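# Hook the hex nut out onto the tape strip

## Task

Use the hook pick (orange-brown handle, hooked tip) if helpful to drag the hex nut out from among the spacers and leave it lying completely on the tape strip. Knocking over or tilting standing spacers counts against you, though getting the nut out matters more. The nut must not be held by either gripper at the end: release it and pull the arms away, so that the result stands without the robot.

## Robot and tools

Robot: two arms, left_arm and right_arm, each with a parallel two-finger gripper. One world frame is shared by both: origin on the table surface midway between the arms, +x out over the table, +z up, and left_arm on the +y side. The arm names do not correspond to image left or right. Gripper frame: fingers point along the gripper's +z, and they open and close along its y. The reported end_effector_position sits between the pads of closed fingers, roughly 2 cm short of the tips; closing pushes the tips about 10 mm further along +z.

execute_actions(actions): a list of actions, run one after another. Each action is a table of at most 15 rows; each row lasts one 1/30 s step, and if there are fewer than 15 rows the final row is repeated to fill the action. Every row is a single flat list of 14 numbers, each in [-1, 1], covering both arms even when one is idle: dx, dy, dz, rx, ry, rz, opening for left_arm, followed by the same seven for right_arm. The first six of each arm are an offset, expressed in that gripper's own axes, from the gripper pose measured when the action began (for the first action in a call, the last pose a result reported). All rows refer back to that same starting pose, not to the previous row. Scale: 1.0 equals 0.6 m of translation or 180 degrees of rotation; rx, ry, rz form one rotation vector. Opening is not an offset: +1 is fully open (0.084 m), -1 fully closed. An empty list simply returns the current state and images.

Per step, the commanded pose is clipped to at most 70 mm and 16 degrees from the measured pose, so large offsets need several actions; after an action the arm continues only up to its last clipped pose. Damped inverse kinematics favours position over orientation when both cannot be met. Elbows never fully straighten.

move(target, speed, blocking): target is one 14-number row laid out as above, offsets in each gripper's axes from the pose in the latest result that gave one; the gripper travels a straight line toward it and both arms finish together, over 0.5 to 10 s (cut off at 10 s). speed is m/s, 0.002 to 0.5, default 0.25; rotation rate is capped at twice that in rad/s. Openings are sent when the move starts. Paths ignore obstacles and the other arm, grippers lag and may overshoot the speed near full reach. Faster contact hits harder, and aiming further beyond a contact presses harder. With blocking=false a result returns after 0.5 s while motion continues; check with wait(0), and call wait or stop before sending new rows or moves. The result adds a move: line with the outcome (done, off_target, moving, held, fault) and limits (paced = pose clipped; held = some steps blocked, after which the arm may jump faster), plus each gripper's remaining distance.

wait(seconds): 0 to 10; arms keep their last command, a running move continues and the wait ends early when it does. stop(): brakes a running move (needs stopping distance; fingers keep moving). zoom_image(camera, region): camera is cam_high, cam_low, cam_left_wrist or cam_right_wrist; region [x0, y0, x1, y1] in pixels of that 504x504 image, top-left origin, at most 504 by 504. finished_scene(scene): ends the scene irreversibly after the last command is held; answering without any tool call also ends things.

Results: a state line per arm with position (m), quaternion wxyz and velocities in the world frame (printed position may be off, more at long reach); Hand target lines show where the controller is driving each gripper; grip_measured is the actual finger opening on the command scale; joint positions and joint torques (torques include offsets and noise and are nonzero in free air); pose unreachable lines mean the clearance check altered or blocked that arm's command; MOTOR HOT from 65 C and OVER-TEMPERATURE FAULT at 80 C, when the arm is braked until cool; TORQUE FAULT when contact torque reaches a joint limit (waist and shoulder 54, elbow 45, forearm roll 24.3, wrist pitch and wrist roll 17.1 N m), after which the arm backs off, holds 10 s and drops the rest of the call.

Gripping: to hold the pick, command an opening well under grip_measured; a bigger gap squeezes harder, up to about 24 N per pad. Fast closing can squeeze excessively. For an arm that should stay put, send the offset back to its desired pose in a reply's first call and zeros afterwards, always with its intended opening.

Avoid: collisions or pressing between the arms, slamming or shoving hard, dropping the pick, toppling spacers, and anything leaving the table (that fails the task). Brief external tugs on held parts or pushes on loose ones may occur. Finish with both grippers open and withdrawn from the nut.

Each tool is called after ">>>" by a JSON object that holds its "op" and its "data".

## Session

>>> {"op": "execute_actions", "data": {"actions": []}}

Scene clock: 0.00 s.
left_arm: end_effector_position=(+0.6950, +0.8505, +0.3192) grip_measured=+1.00 end_effector_quat_wxyz=(-0.142, +0.958, +0.190, +0.160) end_effector_velocity=(-0.001, +0.000, -0.001) end_effector_angular_velocity=(-0.001, +0.001, +0.001) | right_arm: end_effector_position=(-0.0964, +0.1964, +0.2857) grip_measured=+1.00 end_effector_quat_wxyz=(-0.270, +0.767, +0.562, -0.151) end_effector_velocity=(-0.001, -0.000, -0.000) end_effector_angular_velocity=(+0.001, -0.001, +0.002)
Joint positions: left_arm=[ 0.387 -0.889 -1.969  0.288 -0.711 -0.114  0.084] | right_arm=[ 1.269 -0.407 -1.083  0.964 -0.769 -0.63   0.084]
Joint velocities: left_arm=[ 0.001 -0.     0.001 -0.001 -0.    -0.     0.   ] | right_arm=[ 0.001 -0.     0.     0.     0.    -0.002  0.   ]
Joint torques (N m, as the arm reports them, + toward a larger angle): no reading
Motor temperatures (°C, as the motors report them): left_arm=[29 27 33 32 31 34] | right_arm=[26 27 30 29 30 33]
Hand target (left_arm): +0.695, +0.850, +0.319; -0.142, +0.958, +0.190, +0.160
Hand target (right_arm): -0.096, +0.196, +0.286; -0.270, +0.767, +0.562, -0.151

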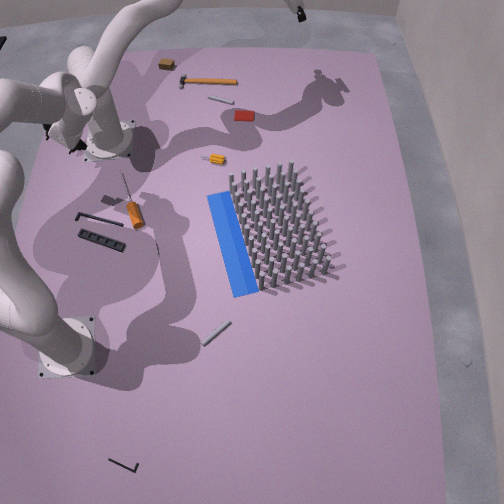

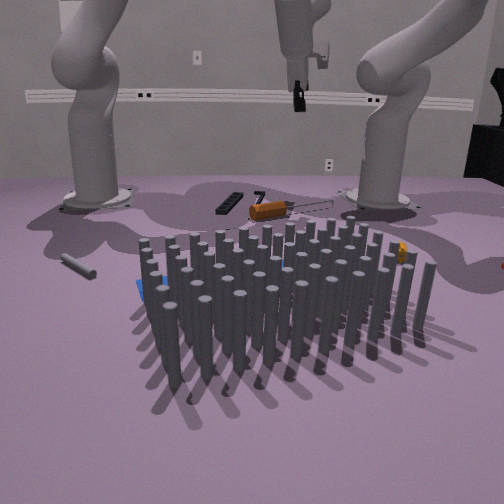

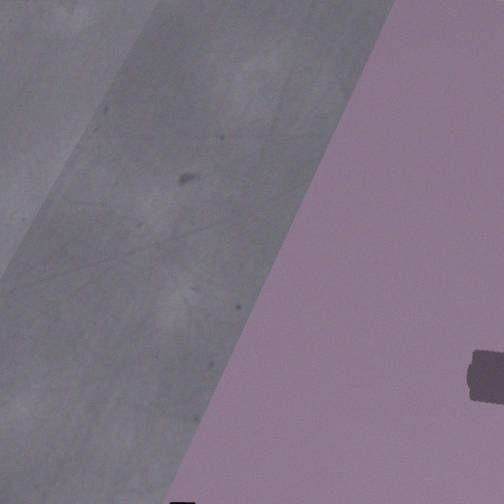

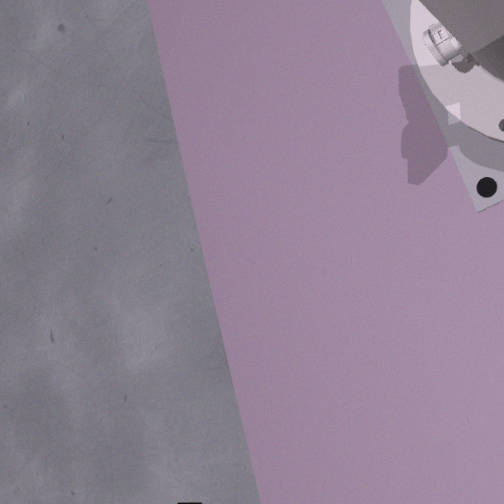

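>>> {"op": "zoom_image", "data": {"camera": "cam_high", "region": [195, 150, 355, 310]}}

>>> {"op": "zoom_image", "data": {"camera": "cam_high", "region": [70, 160, 170, 260]}}

>>> {"op": "zoom_image", "data": {"camera": "cam_low", "region": [210, 180, 350, 235]}}

Region (195, 150, 355, 310) of cam_high's 504x504 image, scaled by 3.150, with more detail than that image has.

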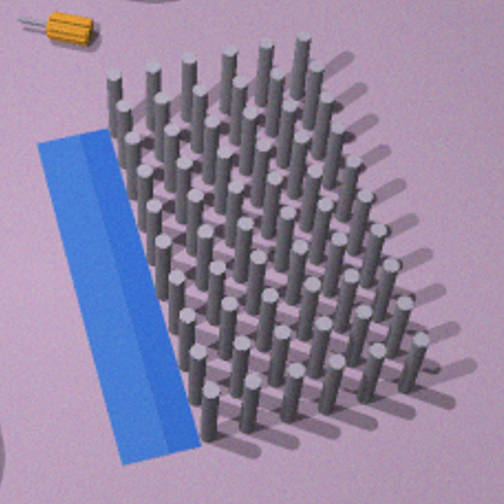

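Region (70, 160, 170, 260) of cam_high's 504x504 image, scaled by 5.040, with more detail than that image has.

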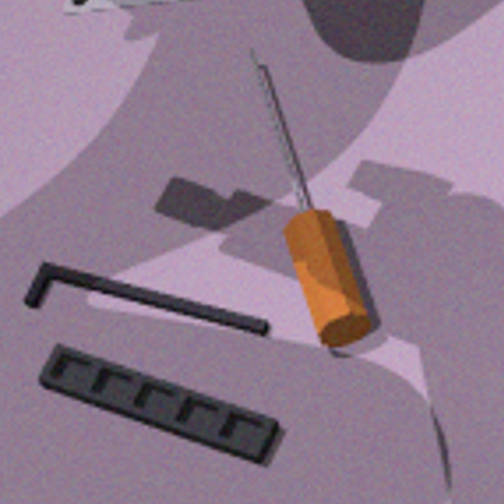

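Region (210, 180, 350, 235) of cam_low's 504x504 image, scaled by 3.600, with more detail than that image has; it fills the top 198 rows of this view, and the rest is white.

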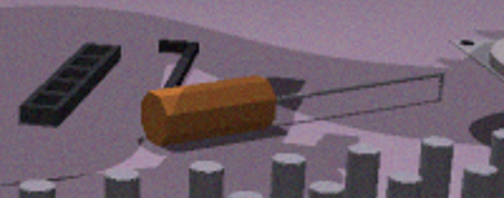

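>>> {"op": "move", "data": {"target": [-0.5543,0.9938,-0.5995,-0.1516,-0.0306,0.5265,-1,-0.081,0.4445,-0.0898,-0.181,-0.0954,-0.223,0.5], "speed": 0.4}}

Scene clock: 29.70 s.
left_arm: end_effector_position=(+0.5591, +0.0949, +0.4032) grip_measured=-1.00 end_effector_quat_wxyz=(+0.001, +0.799, -0.601, +0.002) end_effector_velocity=(+0.001, -0.002, +0.001) end_effector_angular_velocity=(-0.000, +0.002, -0.004) | right_arm: end_effector_position=(+0.1246, +0.0780, +0.1700) grip_measured=+0.49 end_effector_quat_wxyz=(-0.000, +0.544, +0.839, -0.000) end_effector_velocity=(+0.001, -0.000, -0.001) end_effector_angular_velocity=(-0.001, -0.002, +0.003)
Joint positions: left_arm=[-0.592 -0.648 -1.82  -0.003 -1.168  0.773  0.   ] | right_arm=[ 1.071 -0.451 -0.955  0.001 -0.505 -0.807  0.065]
Joint velocities: left_arm=[-0.002 -0.006 -0.011 -0.001 -0.006  0.002  0.   ] | right_arm=[ 0.    -0.001  0.    -0.005  0.001  0.002 -0.   ]
Joint torques (N m, as the arm reports them, + toward a larger angle): left_arm=[  2.84  61.42 -30.     3.05  -0.55   0.64] | right_arm=[ -3.45  29.48 -12.75  -1.    -0.96  -0.13]
Motor temperatures (°C, as the motors report them): left_arm=[29 28 34 32 31 34] | right_arm=[26 27 31 29 30 33]
Hand target (left_arm): +0.559, +0.095, +0.403; +0.001, +0.799, -0.601, +0.002
Hand target (right_arm): +0.125, +0.078, +0.170; -0.000, +0.544, +0.839, -0.000
Off the commanded pose (left_arm): 0.004 m, 0 deg.
Off the commanded pose (right_arm): 0.000 m, 0 deg.
move: off_target (left_arm)

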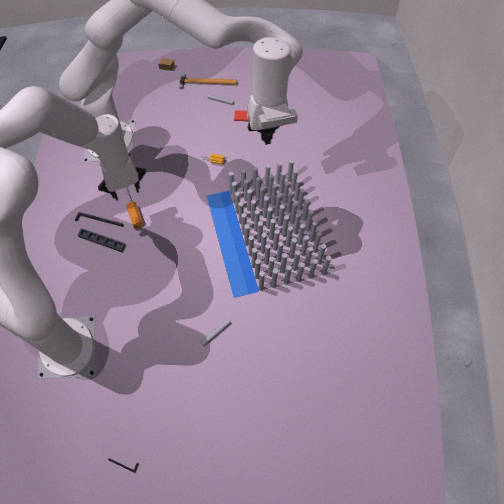

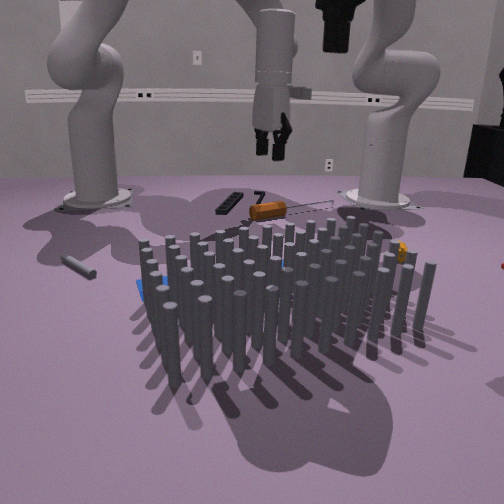

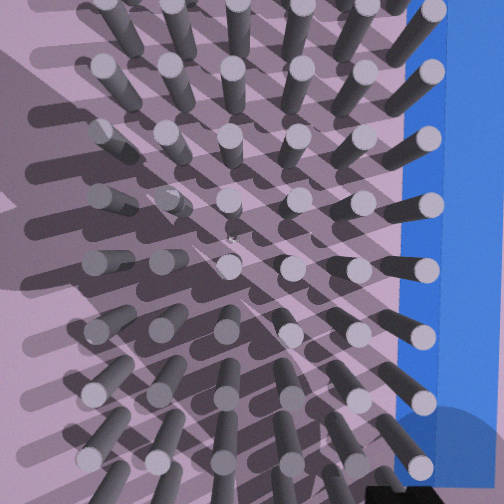

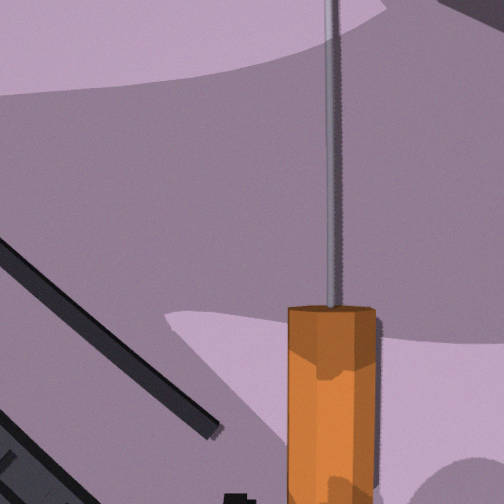

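>>> {"op": "zoom_image", "data": {"camera": "cam_left_wrist", "region": [190, 170, 450, 300]}}

Region (190, 170, 450, 300) of cam_left_wrist's 504x504 image, scaled by 1.938, with more detail than that image has.

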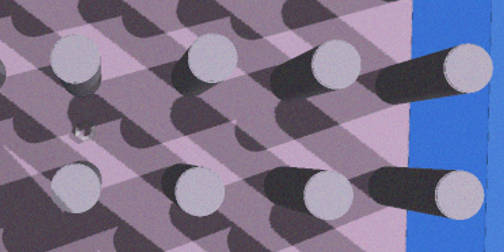

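>>> {"op": "move", "data": {"target": [0.01,-0.02,0.1,0,0,0,-1,0,0,0.243,0,0,0,0.3], "speed": 0.15}}

>>> {"op": "execute_actions", "data": {"actions": [[[0,0,0,0,0,0,-1,0,0,0,0,0,0,0.2],[0,0,0,0,0,0,-1,0,0,0,0,0,0,0.1],[0,0,0,0,0,0,-1,0,0,0,0,0,0,0.0],[0,0,0,0,0,0,-1,0,0,0,0,0,0,-0.05],[0,0,0,0,0,0,-1,0,0,0,0,0,0,-0.09],[0,0,0,0,0,0,-1,0,0,0,0,0,0,-0.13],[0,0,0,0,0,0,-1,0,0,0,0,0,0,-0.17],[0,0,0,0,0,0,-1,0,0,0,0,0,0,-0.21],[0,0,0,0,0,0,-1,0,0,0,0,0,0,-0.25],[0,0,0,0,0,0,-1,0,0,0,0,0,0,-0.3],[0,0,0,0,0,0,-1,0,0,0,0,0,0,-0.35],[0,0,0,0,0,0,-1,0,0,0,0,0,0,-0.4],[0,0,0,0,0,0,-1,0,0,0,0,0,0,-0.5],[0,0,0,0,0,0,-1,0,0,0,0,0,0,-0.6],[0,0,0,0,0,0,-1,0,0,0,0,0,0,-0.7]]]}}

Scene clock: 48.43 s.
left_arm: end_effector_position=(+0.5722, +0.0922, +0.3433) grip_measured=-1.00 end_effector_quat_wxyz=(+0.001, +0.799, -0.601, +0.002) end_effector_velocity=(-0.000, -0.000, -0.001) end_effector_angular_velocity=(+0.000, +0.000, -0.000) | right_arm: end_effector_position=(+0.1241, +0.0778, +0.0243) grip_measured=+0.29 end_effector_quat_wxyz=(-0.001, +0.544, +0.839, -0.000) end_effector_velocity=(-0.000, -0.001, -0.003) end_effector_angular_velocity=(-0.003, +0.001, -0.003)
Joint positions: left_arm=[-0.586 -0.706 -1.777 -0.003 -1.066  0.78   0.   ] | right_arm=[ 1.071 -0.746 -0.973  0.006 -0.226 -0.811  0.056]
Joint velocities: left_arm=[-0.    -0.001  0.    -0.     0.001  0.     0.   ] | right_arm=[-0.001 -0.006 -0.001  0.     0.002  0.002  0.   ]
Joint torques (N m, as the arm reports them, + toward a larger angle): left_arm=[  5.33  60.34 -30.71   2.13  -0.52   0.54] | right_arm=[-3.48 35.03 -9.93 -0.69 -0.85  0.04]
Motor temperatures (°C, as the motors report them): left_arm=[29 28 34 32 31 34] | right_arm=[26 28 31 29 30 33]
Hand target (left_arm): +0.572, +0.092, +0.343; +0.001, +0.799, -0.601, +0.002
Hand target (right_arm): +0.124, +0.078, +0.024; -0.001, +0.544, +0.839, -0.000
Off the commanded pose (left_arm): 0.000 m, 0 deg.
Off the commanded pose (right_arm): 0.000 m, 0 deg.
move: done

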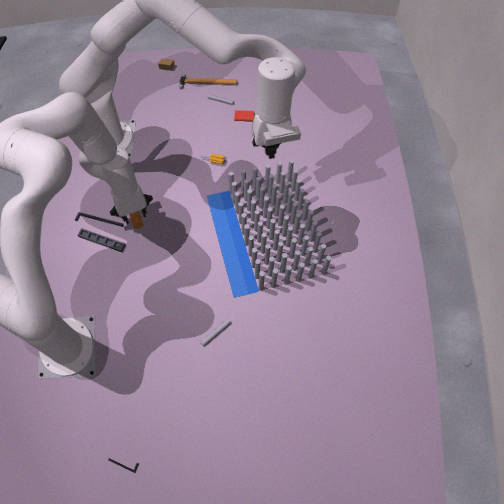

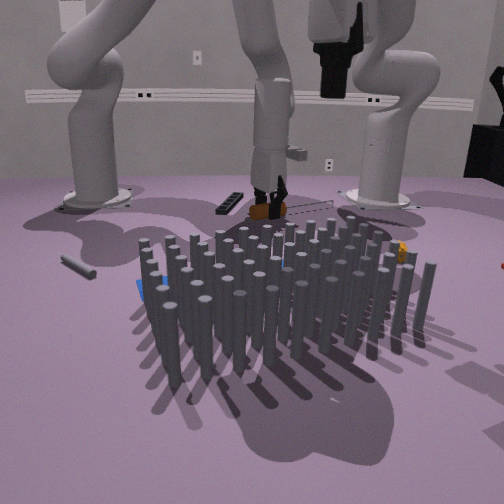

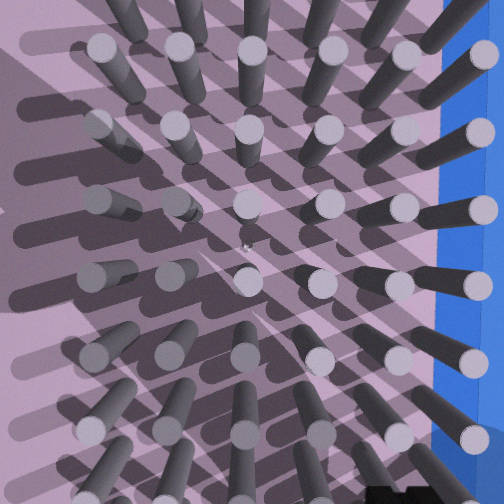

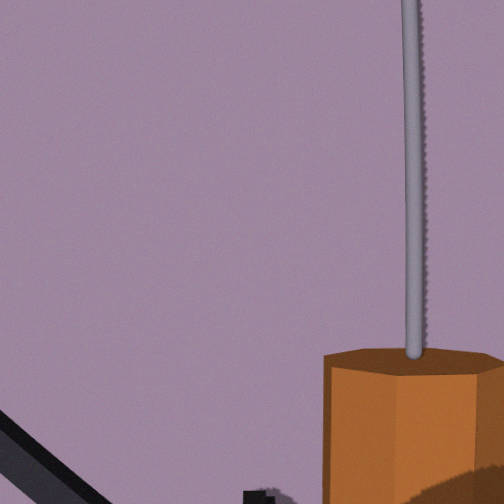

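Scene clock: 48.93 s.
left_arm: end_effector_position=(+0.5722, +0.0922, +0.3433) grip_measured=-1.00 end_effector_quat_wxyz=(+0.001, +0.799, -0.601, +0.002) end_effector_velocity=(+0.000, +0.001, -0.001) end_effector_angular_velocity=(+0.001, +0.001, +0.001) | right_arm: end_effector_position=(+0.1241, +0.0779, +0.0243) grip_measured=-0.19 end_effector_quat_wxyz=(-0.001, +0.544, +0.839, -0.000) end_effector_velocity=(+0.000, +0.000, -0.000) end_effector_angular_velocity=(+0.000, -0.000, +0.001)
Joint positions: left_arm=[-0.586 -0.706 -1.777 -0.003 -1.066  0.78   0.   ] | right_arm=[ 1.071 -0.746 -0.973  0.006 -0.226 -0.811  0.036]
Joint velocities: left_arm=[ 0.002 -0.001  0.001  0.    -0.     0.001  0.   ] | right_arm=[-0.    -0.001 -0.001  0.     0.001 -0.001  0.   ]
Joint torques (N m, as the arm reports them, + toward a larger angle): left_arm=[  3.89  60.03 -31.18   2.7   -0.23   0.56] | right_arm=[-3.2  32.27 -9.73 -0.82 -0.85 -0.18]
Motor temperatures (°C, as the motors report them): left_arm=[29 28 34 32 31 34] | right_arm=[26 28 31 29 30 33]
Hand target (left_arm): +0.572, +0.092, +0.343; +0.001, +0.799, -0.601, +0.002
Hand target (right_arm): +0.124, +0.078, +0.024; -0.001, +0.544, +0.839, -0.000
Off the commanded pose (left_arm): 0.000 m, 0 deg.
Off the commanded pose (right_arm): 0.000 m, 0 deg.

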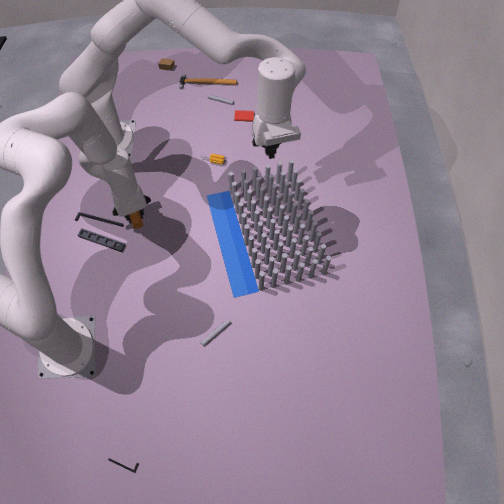

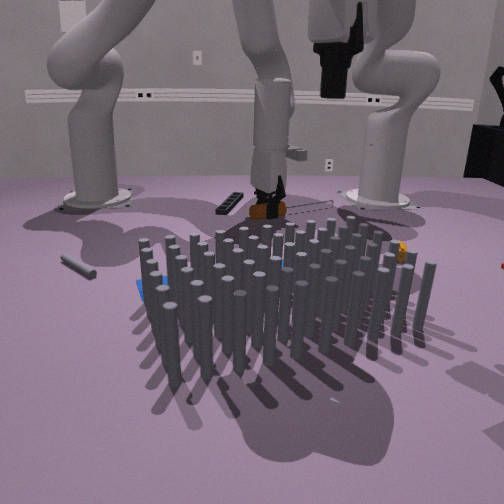

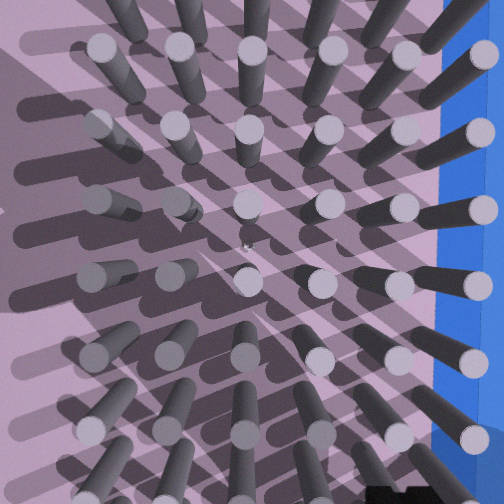

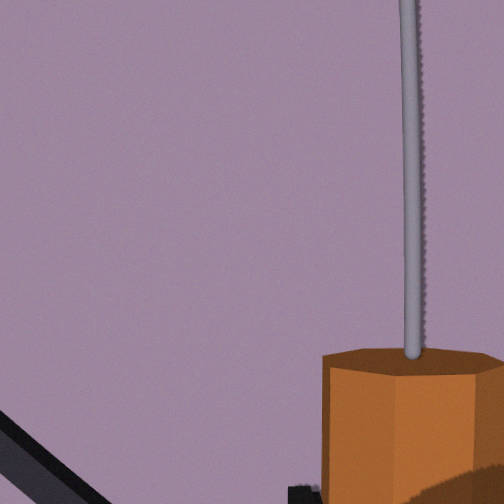

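>>> {"op": "execute_actions", "data": {"actions": [[[0,0,0,0,0,0,-1,0,0,-0.002,0,0,0,-0.7],[0,0,0,0,0,0,-1,0,0,-0.005,0,0,0,-0.7],[0,0,0,0,0,0,-1,0,0,-0.009,0,0,0,-0.7],[0,0,0,0,0,0,-1,0,0,-0.013,0,0,0,-0.7],[0,0,0,0,0,0,-1,0,0,-0.018,0,0,0,-0.7],[0,0,0,0,0,0,-1,0,0,-0.023,0,0,0,-0.7],[0,0,0,0,0,0,-1,0,0,-0.028,0,0,0,-0.7],[0,0,0,0,0,0,-1,0,0,-0.032,0,0,0,-0.7],[0,0,0,0,0,0,-1,0,0,-0.036,0,0,0,-0.7],[0,0,0,0,0,0,-1,0,0,-0.039,0,0,0,-0.7],[0,0,0,0,0,0,-1,0,0,-0.041,0,0,0,-0.7]]]}}

>>> {"op": "move", "data": {"target": [0,0,0,0,0,0,-1,-0.3118,0.1178,0.008,0,0,0.5494,-0.7], "speed": 0.4}}

>>> {"op": "zoom_image", "data": {"camera": "cam_left_wrist", "region": [214, 180, 504, 310]}}

Scene clock: 58.43 s.
left_arm: end_effector_position=(+0.5722, +0.0922, +0.3433) grip_measured=-1.00 end_effector_quat_wxyz=(+0.001, +0.799, -0.601, +0.002) end_effector_velocity=(-0.000, -0.000, -0.000) end_effector_angular_velocity=(+0.001, +0.001, -0.001) | right_arm: end_effector_position=(+0.1243, +0.0782, +0.0474) grip_measured=-0.19 end_effector_quat_wxyz=(-0.001, +0.544, +0.839, +0.000) end_effector_velocity=(-0.001, -0.003, +0.016) end_effector_angular_velocity=(-0.009, +0.003, -0.000)
Joint positions: left_arm=[-0.586 -0.706 -1.777 -0.003 -1.066  0.78   0.   ] | right_arm=[ 1.071 -0.695 -0.962  0.005 -0.266 -0.81   0.036]
Joint velocities: left_arm=[-0.001 -0.     0.     0.    -0.     0.     0.   ] | right_arm=[ 0.     0.037  0.011 -0.001 -0.035  0.001 -0.   ]
Joint torques (N m, as the arm reports them, + toward a larger angle): left_arm=[  2.9   59.37 -30.76   3.1   -0.47   0.53] | right_arm=[ -2.4   35.5  -10.55  -0.34  -0.73  -0.11]
Motor temperatures (°C, as the motors report them): left_arm=[29 28 34 32 31 34] | right_arm=[26 28 31 29 30 33]
Hand target (left_arm): +0.572, +0.092, +0.343; +0.001, +0.799, -0.601, +0.002
Hand target (right_arm): +0.124, +0.078, +0.049; -0.001, +0.544, +0.839, -0.000
Off the commanded pose (left_arm): 0.000 m, 0 deg.
Off the commanded pose (right_arm): 0.002 m, 0 deg.

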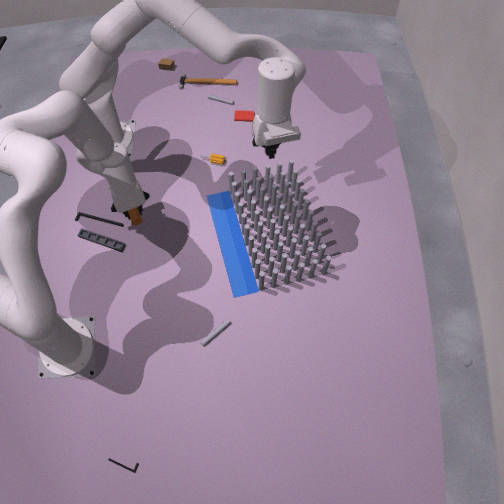

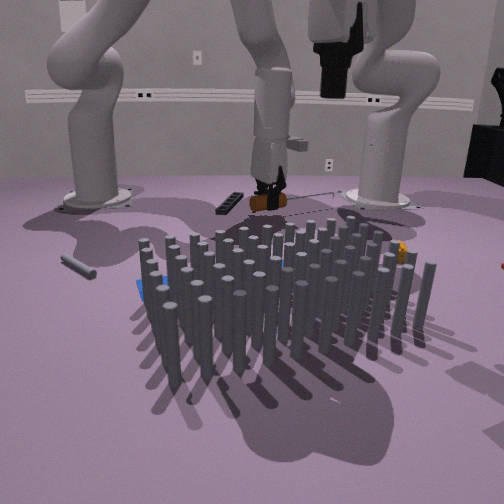

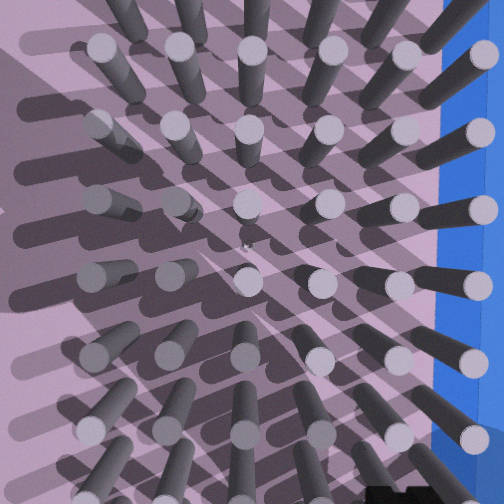

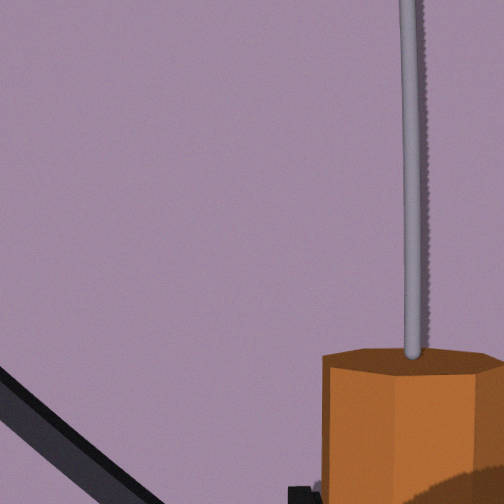

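Scene clock: 61.20 s.
left_arm: end_effector_position=(+0.5722, +0.0922, +0.3433) grip_measured=-1.00 end_effector_quat_wxyz=(+0.001, +0.799, -0.601, +0.002) end_effector_velocity=(-0.000, +0.000, -0.001) end_effector_angular_velocity=(+0.000, +0.001, -0.001) | right_arm: end_effector_position=(+0.2652, -0.0644, +0.0425) grip_measured=-0.19 end_effector_quat_wxyz=(-0.001, +0.991, +0.133, -0.000) end_effector_velocity=(+0.001, -0.001, -0.000) end_effector_angular_velocity=(-0.010, -0.008, -0.010)
Joint positions: left_arm=[-0.586 -0.706 -1.777 -0.003 -1.066  0.78   0.   ] | right_arm=[ 0.664 -0.646 -0.844  0.008 -0.197  0.504  0.036]
Joint velocities: left_arm=[-0.     0.     0.002 -0.     0.001  0.001  0.   ] | right_arm=[ 0.005 -0.    -0.001 -0.064 -0.002  0.077 -0.   ]
Joint torques (N m, as the arm reports them, + toward a larger angle): left_arm=[  2.17  59.03 -30.79   2.65  -0.38   0.78] | right_arm=[ -4.35  32.23 -10.23  -0.16  -0.93  -0.28]
Motor temperatures (°C, as the motors report them): left_arm=[29 28 34 32 31 34] | right_arm=[26 28 31 29 30 33]
Hand target (left_arm): +0.572, +0.092, +0.343; +0.001, +0.799, -0.601, +0.002
Hand target (right_arm): +0.265, -0.064, +0.042; -0.000, +0.991, +0.132, -0.000
Off the commanded pose (left_arm): 0.000 m, 0 deg.
Off the commanded pose (right_arm): 0.001 m, 0 deg.
move: done

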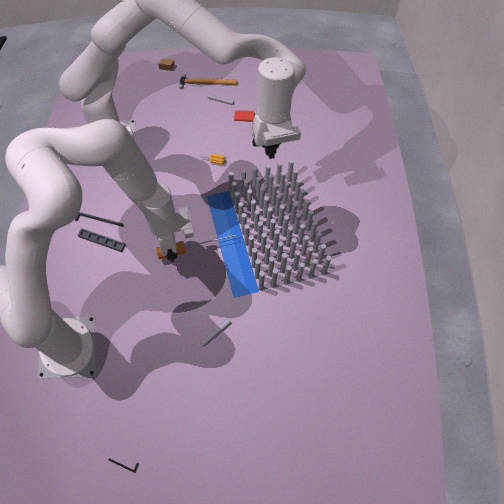

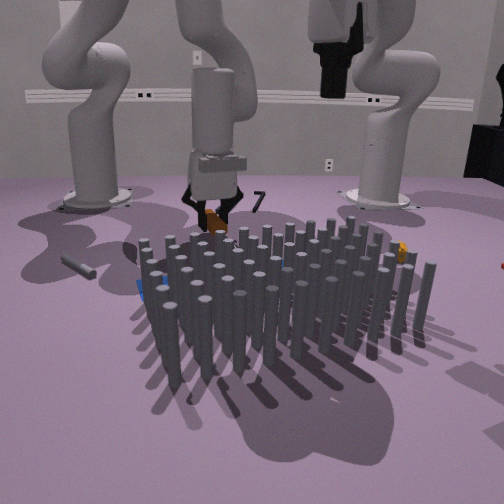

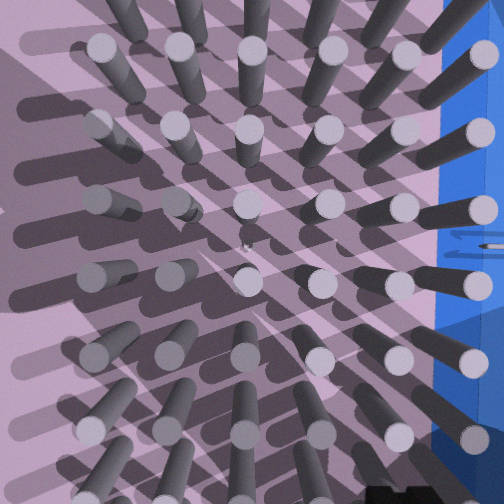

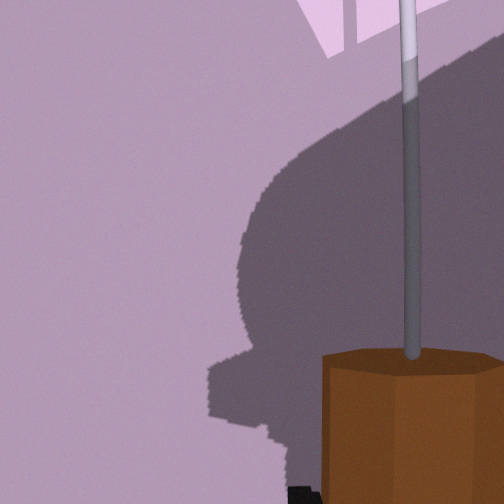

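Region (214, 180, 504, 310) of cam_left_wrist's 504x504 image, scaled by 1.738, with more detail than that image has; it fills the top 226 rows of this view, and the rest is white.

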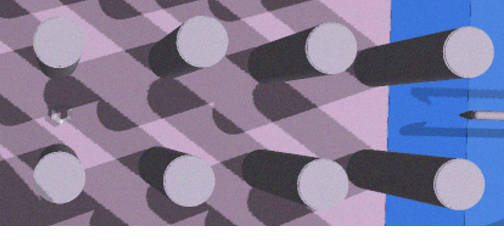

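>>> {"op": "move", "data": {"target": [0,0,0,0,0,0,-1,0.238,-0.0063,0.011,0,0,0,-0.7], "speed": 0.1}}

>>> {"op": "zoom_image", "data": {"camera": "cam_left_wrist", "region": [220, 216, 280, 276]}}

Scene clock: 67.57 s.
left_arm: end_effector_position=(+0.5722, +0.0922, +0.3433) grip_measured=-1.00 end_effector_quat_wxyz=(+0.001, +0.799, -0.601, +0.002) end_effector_velocity=(-0.000, +0.000, -0.001) end_effector_angular_velocity=(+0.001, +0.001, -0.000) | right_arm: end_effector_position=(+0.4018, -0.0239, +0.0355) grip_measured=-0.19 end_effector_quat_wxyz=(-0.000, +0.991, +0.132, -0.000) end_effector_velocity=(+0.002, +0.001, -0.000) end_effector_angular_velocity=(-0.001, +0.001, +0.001)
Joint positions: left_arm=[-0.586 -0.706 -1.777 -0.003 -1.066  0.78   0.   ] | right_arm=[ 0.552 -0.861 -1.246  0.002 -0.386  0.398  0.036]
Joint velocities: left_arm=[ 0.    -0.     0.001  0.     0.     0.001  0.   ] | right_arm=[-0.001 -0.004 -0.007  0.001 -0.004 -0.003 -0.   ]
Joint torques (N m, as the arm reports them, + toward a larger angle): left_arm=[  3.56  61.03 -30.14   2.2   -0.41   0.71] | right_arm=[ -3.22  38.68 -11.93  -0.45  -0.9    0.08]
Motor temperatures (°C, as the motors report them): left_arm=[29 28 34 32 31 34] | right_arm=[26 28 31 29 30 33]
Hand target (left_arm): +0.572, +0.092, +0.343; +0.001, +0.799, -0.601, +0.002
Hand target (right_arm): +0.402, -0.024, +0.035; -0.000, +0.991, +0.132, -0.000
Off the commanded pose (left_arm): 0.000 m, 0 deg.
Off the commanded pose (right_arm): 0.001 m, 0 deg.
move: done

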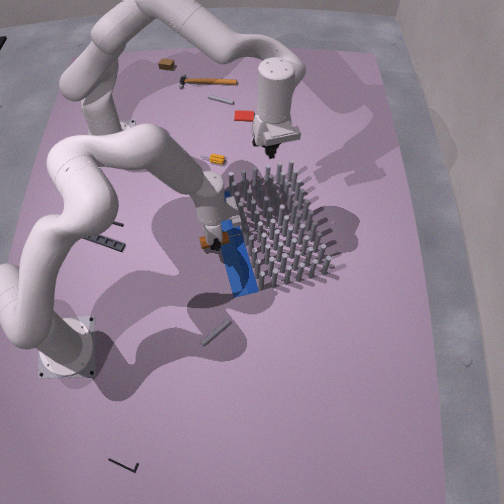

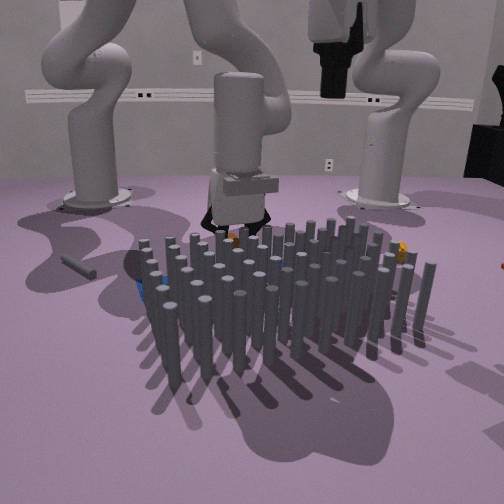

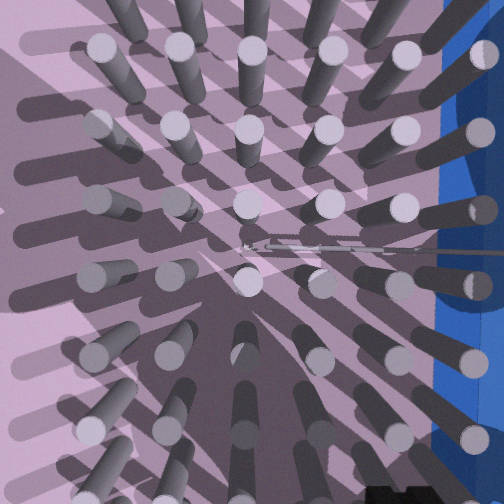

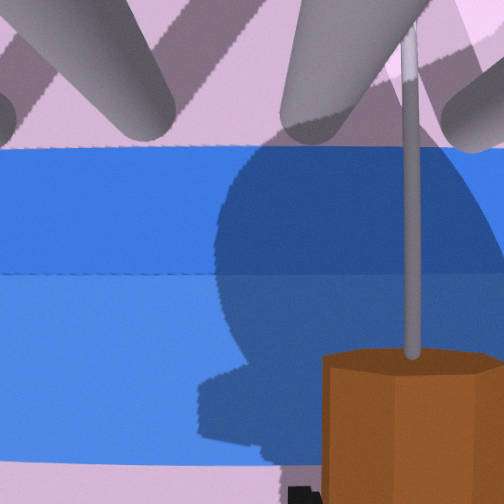

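Region (220, 216, 280, 276) of cam_left_wrist's 504x504 image, scaled by 8.400, with more detail than that image has.

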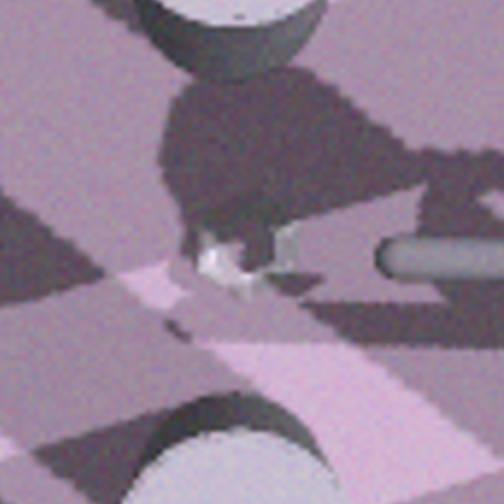

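>>> {"op": "execute_actions", "data": {"actions": [[[0,0,0,0,0,0,-1,0.002,0.0001,0.0005,0,0,0,-0.7],[0,0,0,0,0,0,-1,0.004,0.0003,0.001,0,0,0,-0.7],[0,0,0,0,0,0,-1,0.007,0.0004,0.0015,0,0,0,-0.7],[0,0,0,0,0,0,-1,0.010,0.0006,0.002,0,0,0,-0.7],[0,0,0,0,0,0,-1,0.013,0.0008,0.0025,0,0,0,-0.7],[0,0,0,0,0,0,-1,0.016,0.001,0.003,0,0,0,-0.7],[0,0,0,0,0,0,-1,0.018,0.0011,0.0035,0,0,0,-0.7],[0,0,0,0,0,0,-1,0.0193,0.0012,0.004,0,0,0,-0.7]]]}}

>>> {"op": "wait", "data": {"seconds": 0.3}}

>>> {"op": "zoom_image", "data": {"camera": "cam_left_wrist", "region": [230, 226, 270, 266]}}

Scene clock: 76.80 s.
left_arm: end_effector_position=(+0.5722, +0.0922, +0.3433) grip_measured=-1.00 end_effector_quat_wxyz=(+0.001, +0.799, -0.601, +0.002) end_effector_velocity=(+0.001, +0.000, +0.001) end_effector_angular_velocity=(-0.001, -0.002, +0.001) | right_arm: end_effector_position=(+0.4128, -0.0217, +0.0331) grip_measured=-0.19 end_effector_quat_wxyz=(-0.000, +0.991, +0.132, -0.000) end_effector_velocity=(+0.004, +0.001, -0.000) end_effector_angular_velocity=(-0.000, +0.001, -0.000)
Joint positions: left_arm=[-0.586 -0.706 -1.777 -0.003 -1.066  0.78   0.   ] | right_arm=[ 0.543 -0.882 -1.282  0.002 -0.4    0.39   0.036]
Joint velocities: left_arm=[ 0.001  0.001 -0.    -0.001  0.001  0.     0.   ] | right_arm=[-0.003 -0.006 -0.012  0.    -0.006 -0.003 -0.   ]
Joint torques (N m, as the arm reports them, + toward a larger angle): left_arm=[  3.53  62.69 -30.65   2.16  -0.48   0.43] | right_arm=[ -3.1   39.1  -11.45  -0.82  -0.77  -0.06]
Motor temperatures (°C, as the motors report them): left_arm=[29 28 34 32 31 34] | right_arm=[26 28 31 29 30 33]
Hand target (left_arm): +0.572, +0.092, +0.343; +0.001, +0.799, -0.601, +0.002
Hand target (right_arm): +0.413, -0.022, +0.033; -0.000, +0.991, +0.132, -0.000
Off the commanded pose (left_arm): 0.000 m, 0 deg.
Off the commanded pose (right_arm): 0.000 m, 0 deg.

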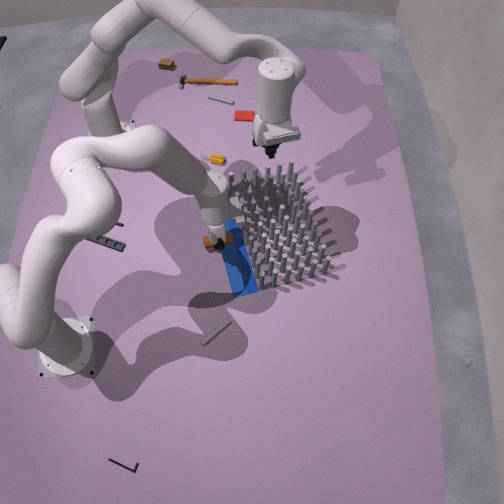

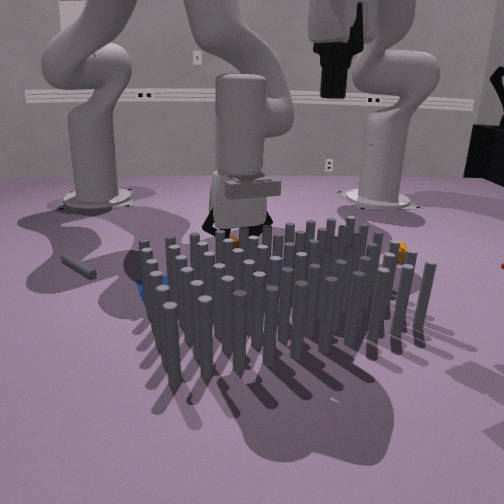

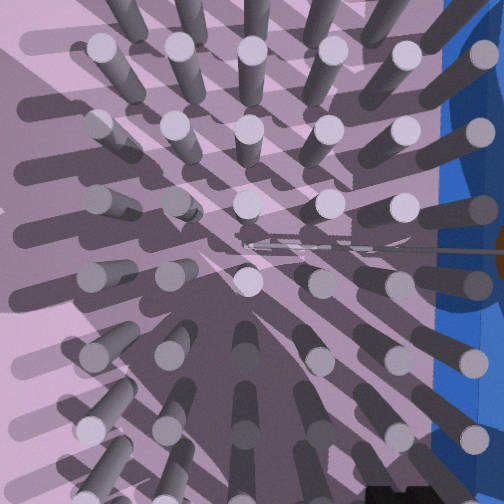

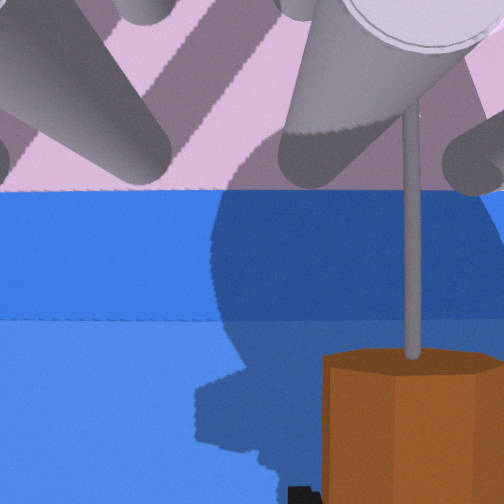

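Scene clock: 77.10 s.
left_arm: end_effector_position=(+0.5722, +0.0922, +0.3433) grip_measured=-1.00 end_effector_quat_wxyz=(+0.001, +0.799, -0.601, +0.002) end_effector_velocity=(+0.000, -0.001, +0.001) end_effector_angular_velocity=(-0.001, -0.002, -0.001) | right_arm: end_effector_position=(+0.4131, -0.0216, +0.0330) grip_measured=-0.19 end_effector_quat_wxyz=(-0.000, +0.991, +0.132, -0.000) end_effector_velocity=(+0.000, +0.001, -0.000) end_effector_angular_velocity=(+0.000, -0.000, +0.001)
Joint positions: left_arm=[-0.586 -0.706 -1.777 -0.003 -1.066  0.78   0.   ] | right_arm=[ 0.543 -0.883 -1.283  0.002 -0.4    0.39   0.036]
Joint velocities: left_arm=[-0.001  0.001 -0.002 -0.     0.    -0.     0.   ] | right_arm=[ 0.001 -0.002 -0.002  0.     0.    -0.    -0.   ]
Joint torques (N m, as the arm reports them, + toward a larger angle): left_arm=[  4.79  59.34 -31.44   2.62  -0.42   0.49] | right_arm=[ -3.3   39.12 -12.32  -0.72  -0.64  -0.07]
Motor temperatures (°C, as the motors report them): left_arm=[29 28 34 32 31 34] | right_arm=[26 28 31 29 30 33]
Hand target (left_arm): +0.572, +0.092, +0.343; +0.001, +0.799, -0.601, +0.002
Hand target (right_arm): +0.413, -0.022, +0.033; -0.000, +0.991, +0.132, -0.000
Off the commanded pose (left_arm): 0.000 m, 0 deg.
Off the commanded pose (right_arm): 0.000 m, 0 deg.
wait: 0.30 s; at rest by 0.17 s

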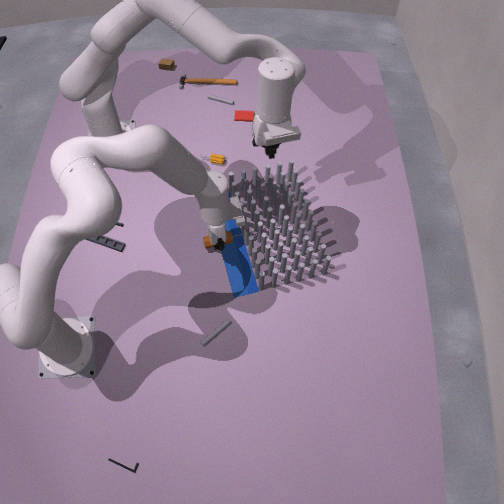

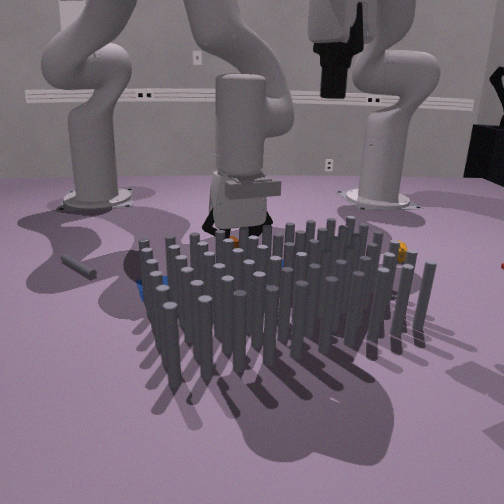

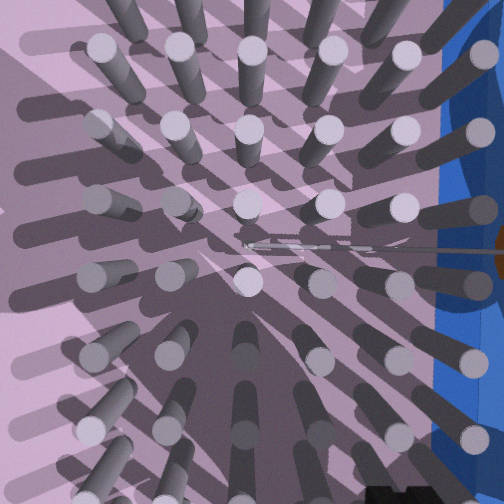

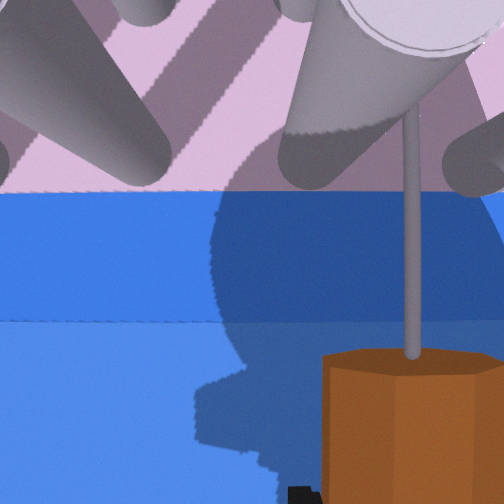

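Region (230, 226, 270, 266) of cam_left_wrist's 504x504 image, scaled by 12.600, with more detail than that image has.

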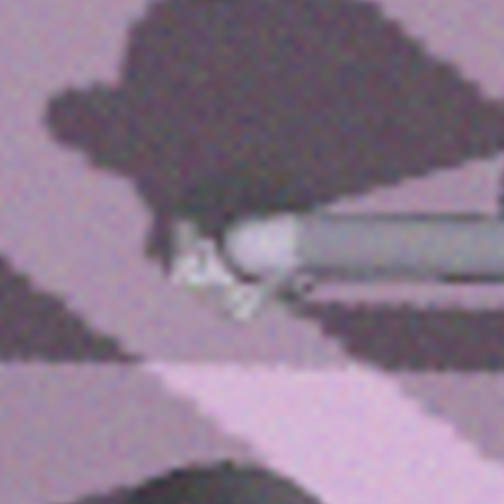

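>>> {"op": "execute_actions", "data": {"actions": [[[0,0,0,0,0,0,-1,0.0007,0.0006,0.001,0,0,0,-0.7],[0,0,0,0,0,0,-1,0.0007,0.0006,0.002,0,0,0,-0.7],[0,0,0,0,0,0,-1,0.0007,0.0006,0.003,0,0,0,-0.7],[0,0,0,0,0,0,-1,0.0007,0.0006,0.004,0,0,0,-0.7],[0,0,0,0,0,0,-1,0.0007,0.0006,0.005,0,0,0,-0.7],[0,0,0,0,0,0,-1,0.0007,0.0006,0.006,0,0,0,-0.7],[0,0,0,0,0,0,-1,0.0007,0.0006,0.007,0,0,0,-0.7],[0,0,0,0,0,0,-1,0.0007,0.0006,0.008,0,0,0,-0.7],[0,0,0,0,0,0,-1,0.0007,0.0006,0.009,0,0,0,-0.7],[0,0,0,0,0,0,-1,0.0007,0.0006,0.010,0,0,0,-0.7],[0,0,0,0,0,0,-1,0.0007,0.0006,0.0115,0,0,0,-0.7]],[[0,0,0,0,0,0,-1,0,0,0.001,0,0,0,-0.7],[0,0,0,0,0,0,-1,-0.001,0,0.001,0,0,0,-0.7],[0,0,0,0,0,0,-1,-0.003,0,0.001,0,0,0,-0.7],[0,0,0,0,0,0,-1,-0.005,0,0.001,0,0,0,-0.7],[0,0,0,0,0,0,-1,-0.007,0,0.001,0,0,0,-0.7],[0,0,0,0,0,0,-1,-0.009,0,0.001,0,0,0,-0.7],[0,0,0,0,0,0,-1,-0.011,0,0.001,0,0,0,-0.7],[0,0,0,0,0,0,-1,-0.013,0,0.001,0,0,0,-0.7],[0,0,0,0,0,0,-1,-0.015,0,0.001,0,0,0,-0.7]]]}}

>>> {"op": "zoom_image", "data": {"camera": "cam_left_wrist", "region": [230, 216, 290, 276]}}

Scene clock: 87.90 s.
left_arm: end_effector_position=(+0.5722, +0.0922, +0.3433) grip_measured=-1.00 end_effector_quat_wxyz=(+0.001, +0.799, -0.601, +0.002) end_effector_velocity=(+0.000, -0.000, -0.000) end_effector_angular_velocity=(-0.000, -0.001, +0.000) | right_arm: end_effector_position=(+0.4052, -0.0241, +0.0260) grip_measured=-0.19 end_effector_quat_wxyz=(-0.000, +0.991, +0.133, -0.000) end_effector_velocity=(-0.004, -0.001, -0.000) end_effector_angular_velocity=(+0.001, -0.002, -0.002)
Joint positions: left_arm=[-0.586 -0.706 -1.777 -0.003 -1.066  0.78   0.   ] | right_arm=[ 0.548 -0.883 -1.26   0.002 -0.377  0.394  0.036]
Joint velocities: left_arm=[-0.    -0.001 -0.     0.     0.001 -0.     0.   ] | right_arm=[ 0.003  0.007  0.015 -0.     0.01   0.005  0.   ]
Joint torques (N m, as the arm reports them, + toward a larger angle): left_arm=[  1.27  60.08 -31.33   2.92  -0.46   0.54] | right_arm=[ -2.4   38.27 -12.8   -0.75  -0.78  -0.08]
Motor temperatures (°C, as the motors report them): left_arm=[29 28 34 32 31 34] | right_arm=[26 28 31 29 30 33]
Hand target (left_arm): +0.572, +0.092, +0.343; +0.001, +0.799, -0.601, +0.002
Hand target (right_arm): +0.405, -0.024, +0.026; -0.000, +0.991, +0.132, -0.000
Off the commanded pose (left_arm): 0.000 m, 0 deg.
Off the commanded pose (right_arm): 0.000 m, 0 deg.

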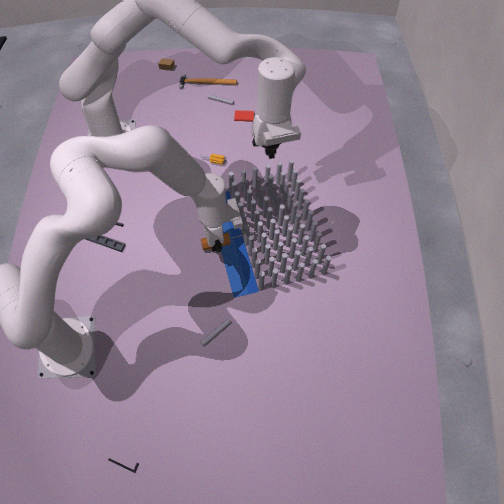

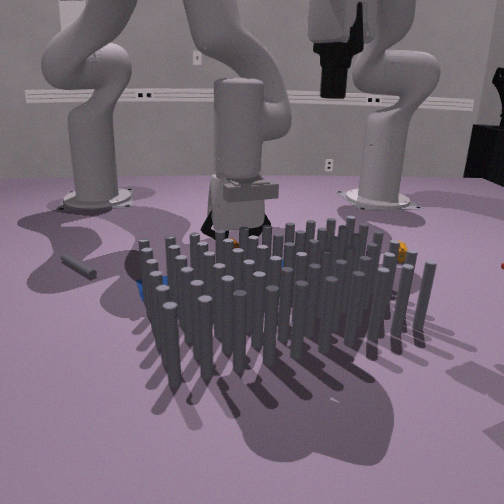

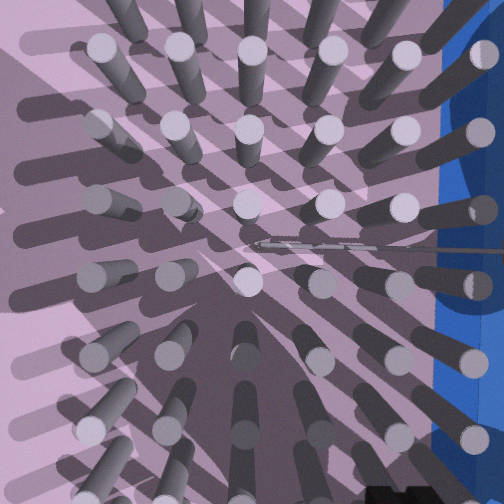

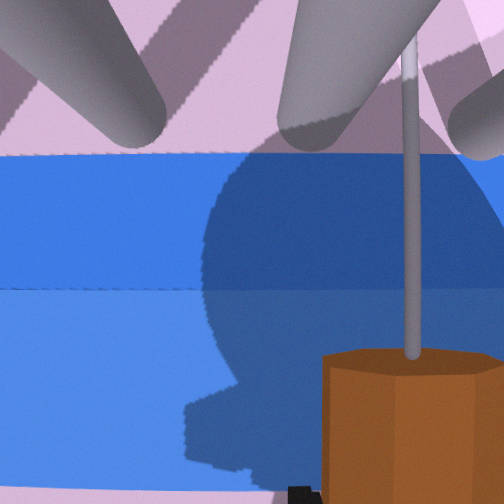

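Region (230, 216, 290, 276) of cam_left_wrist's 504x504 image, scaled by 8.400, with more detail than that image has.

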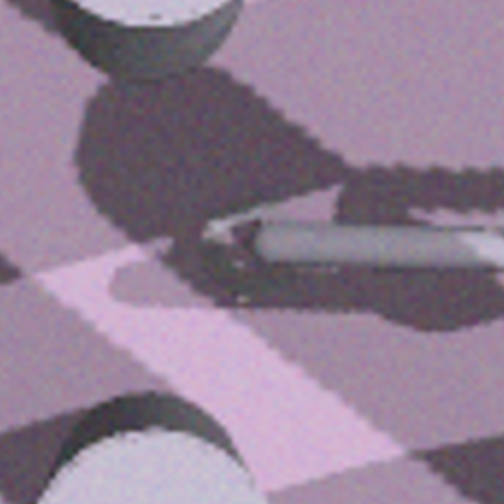

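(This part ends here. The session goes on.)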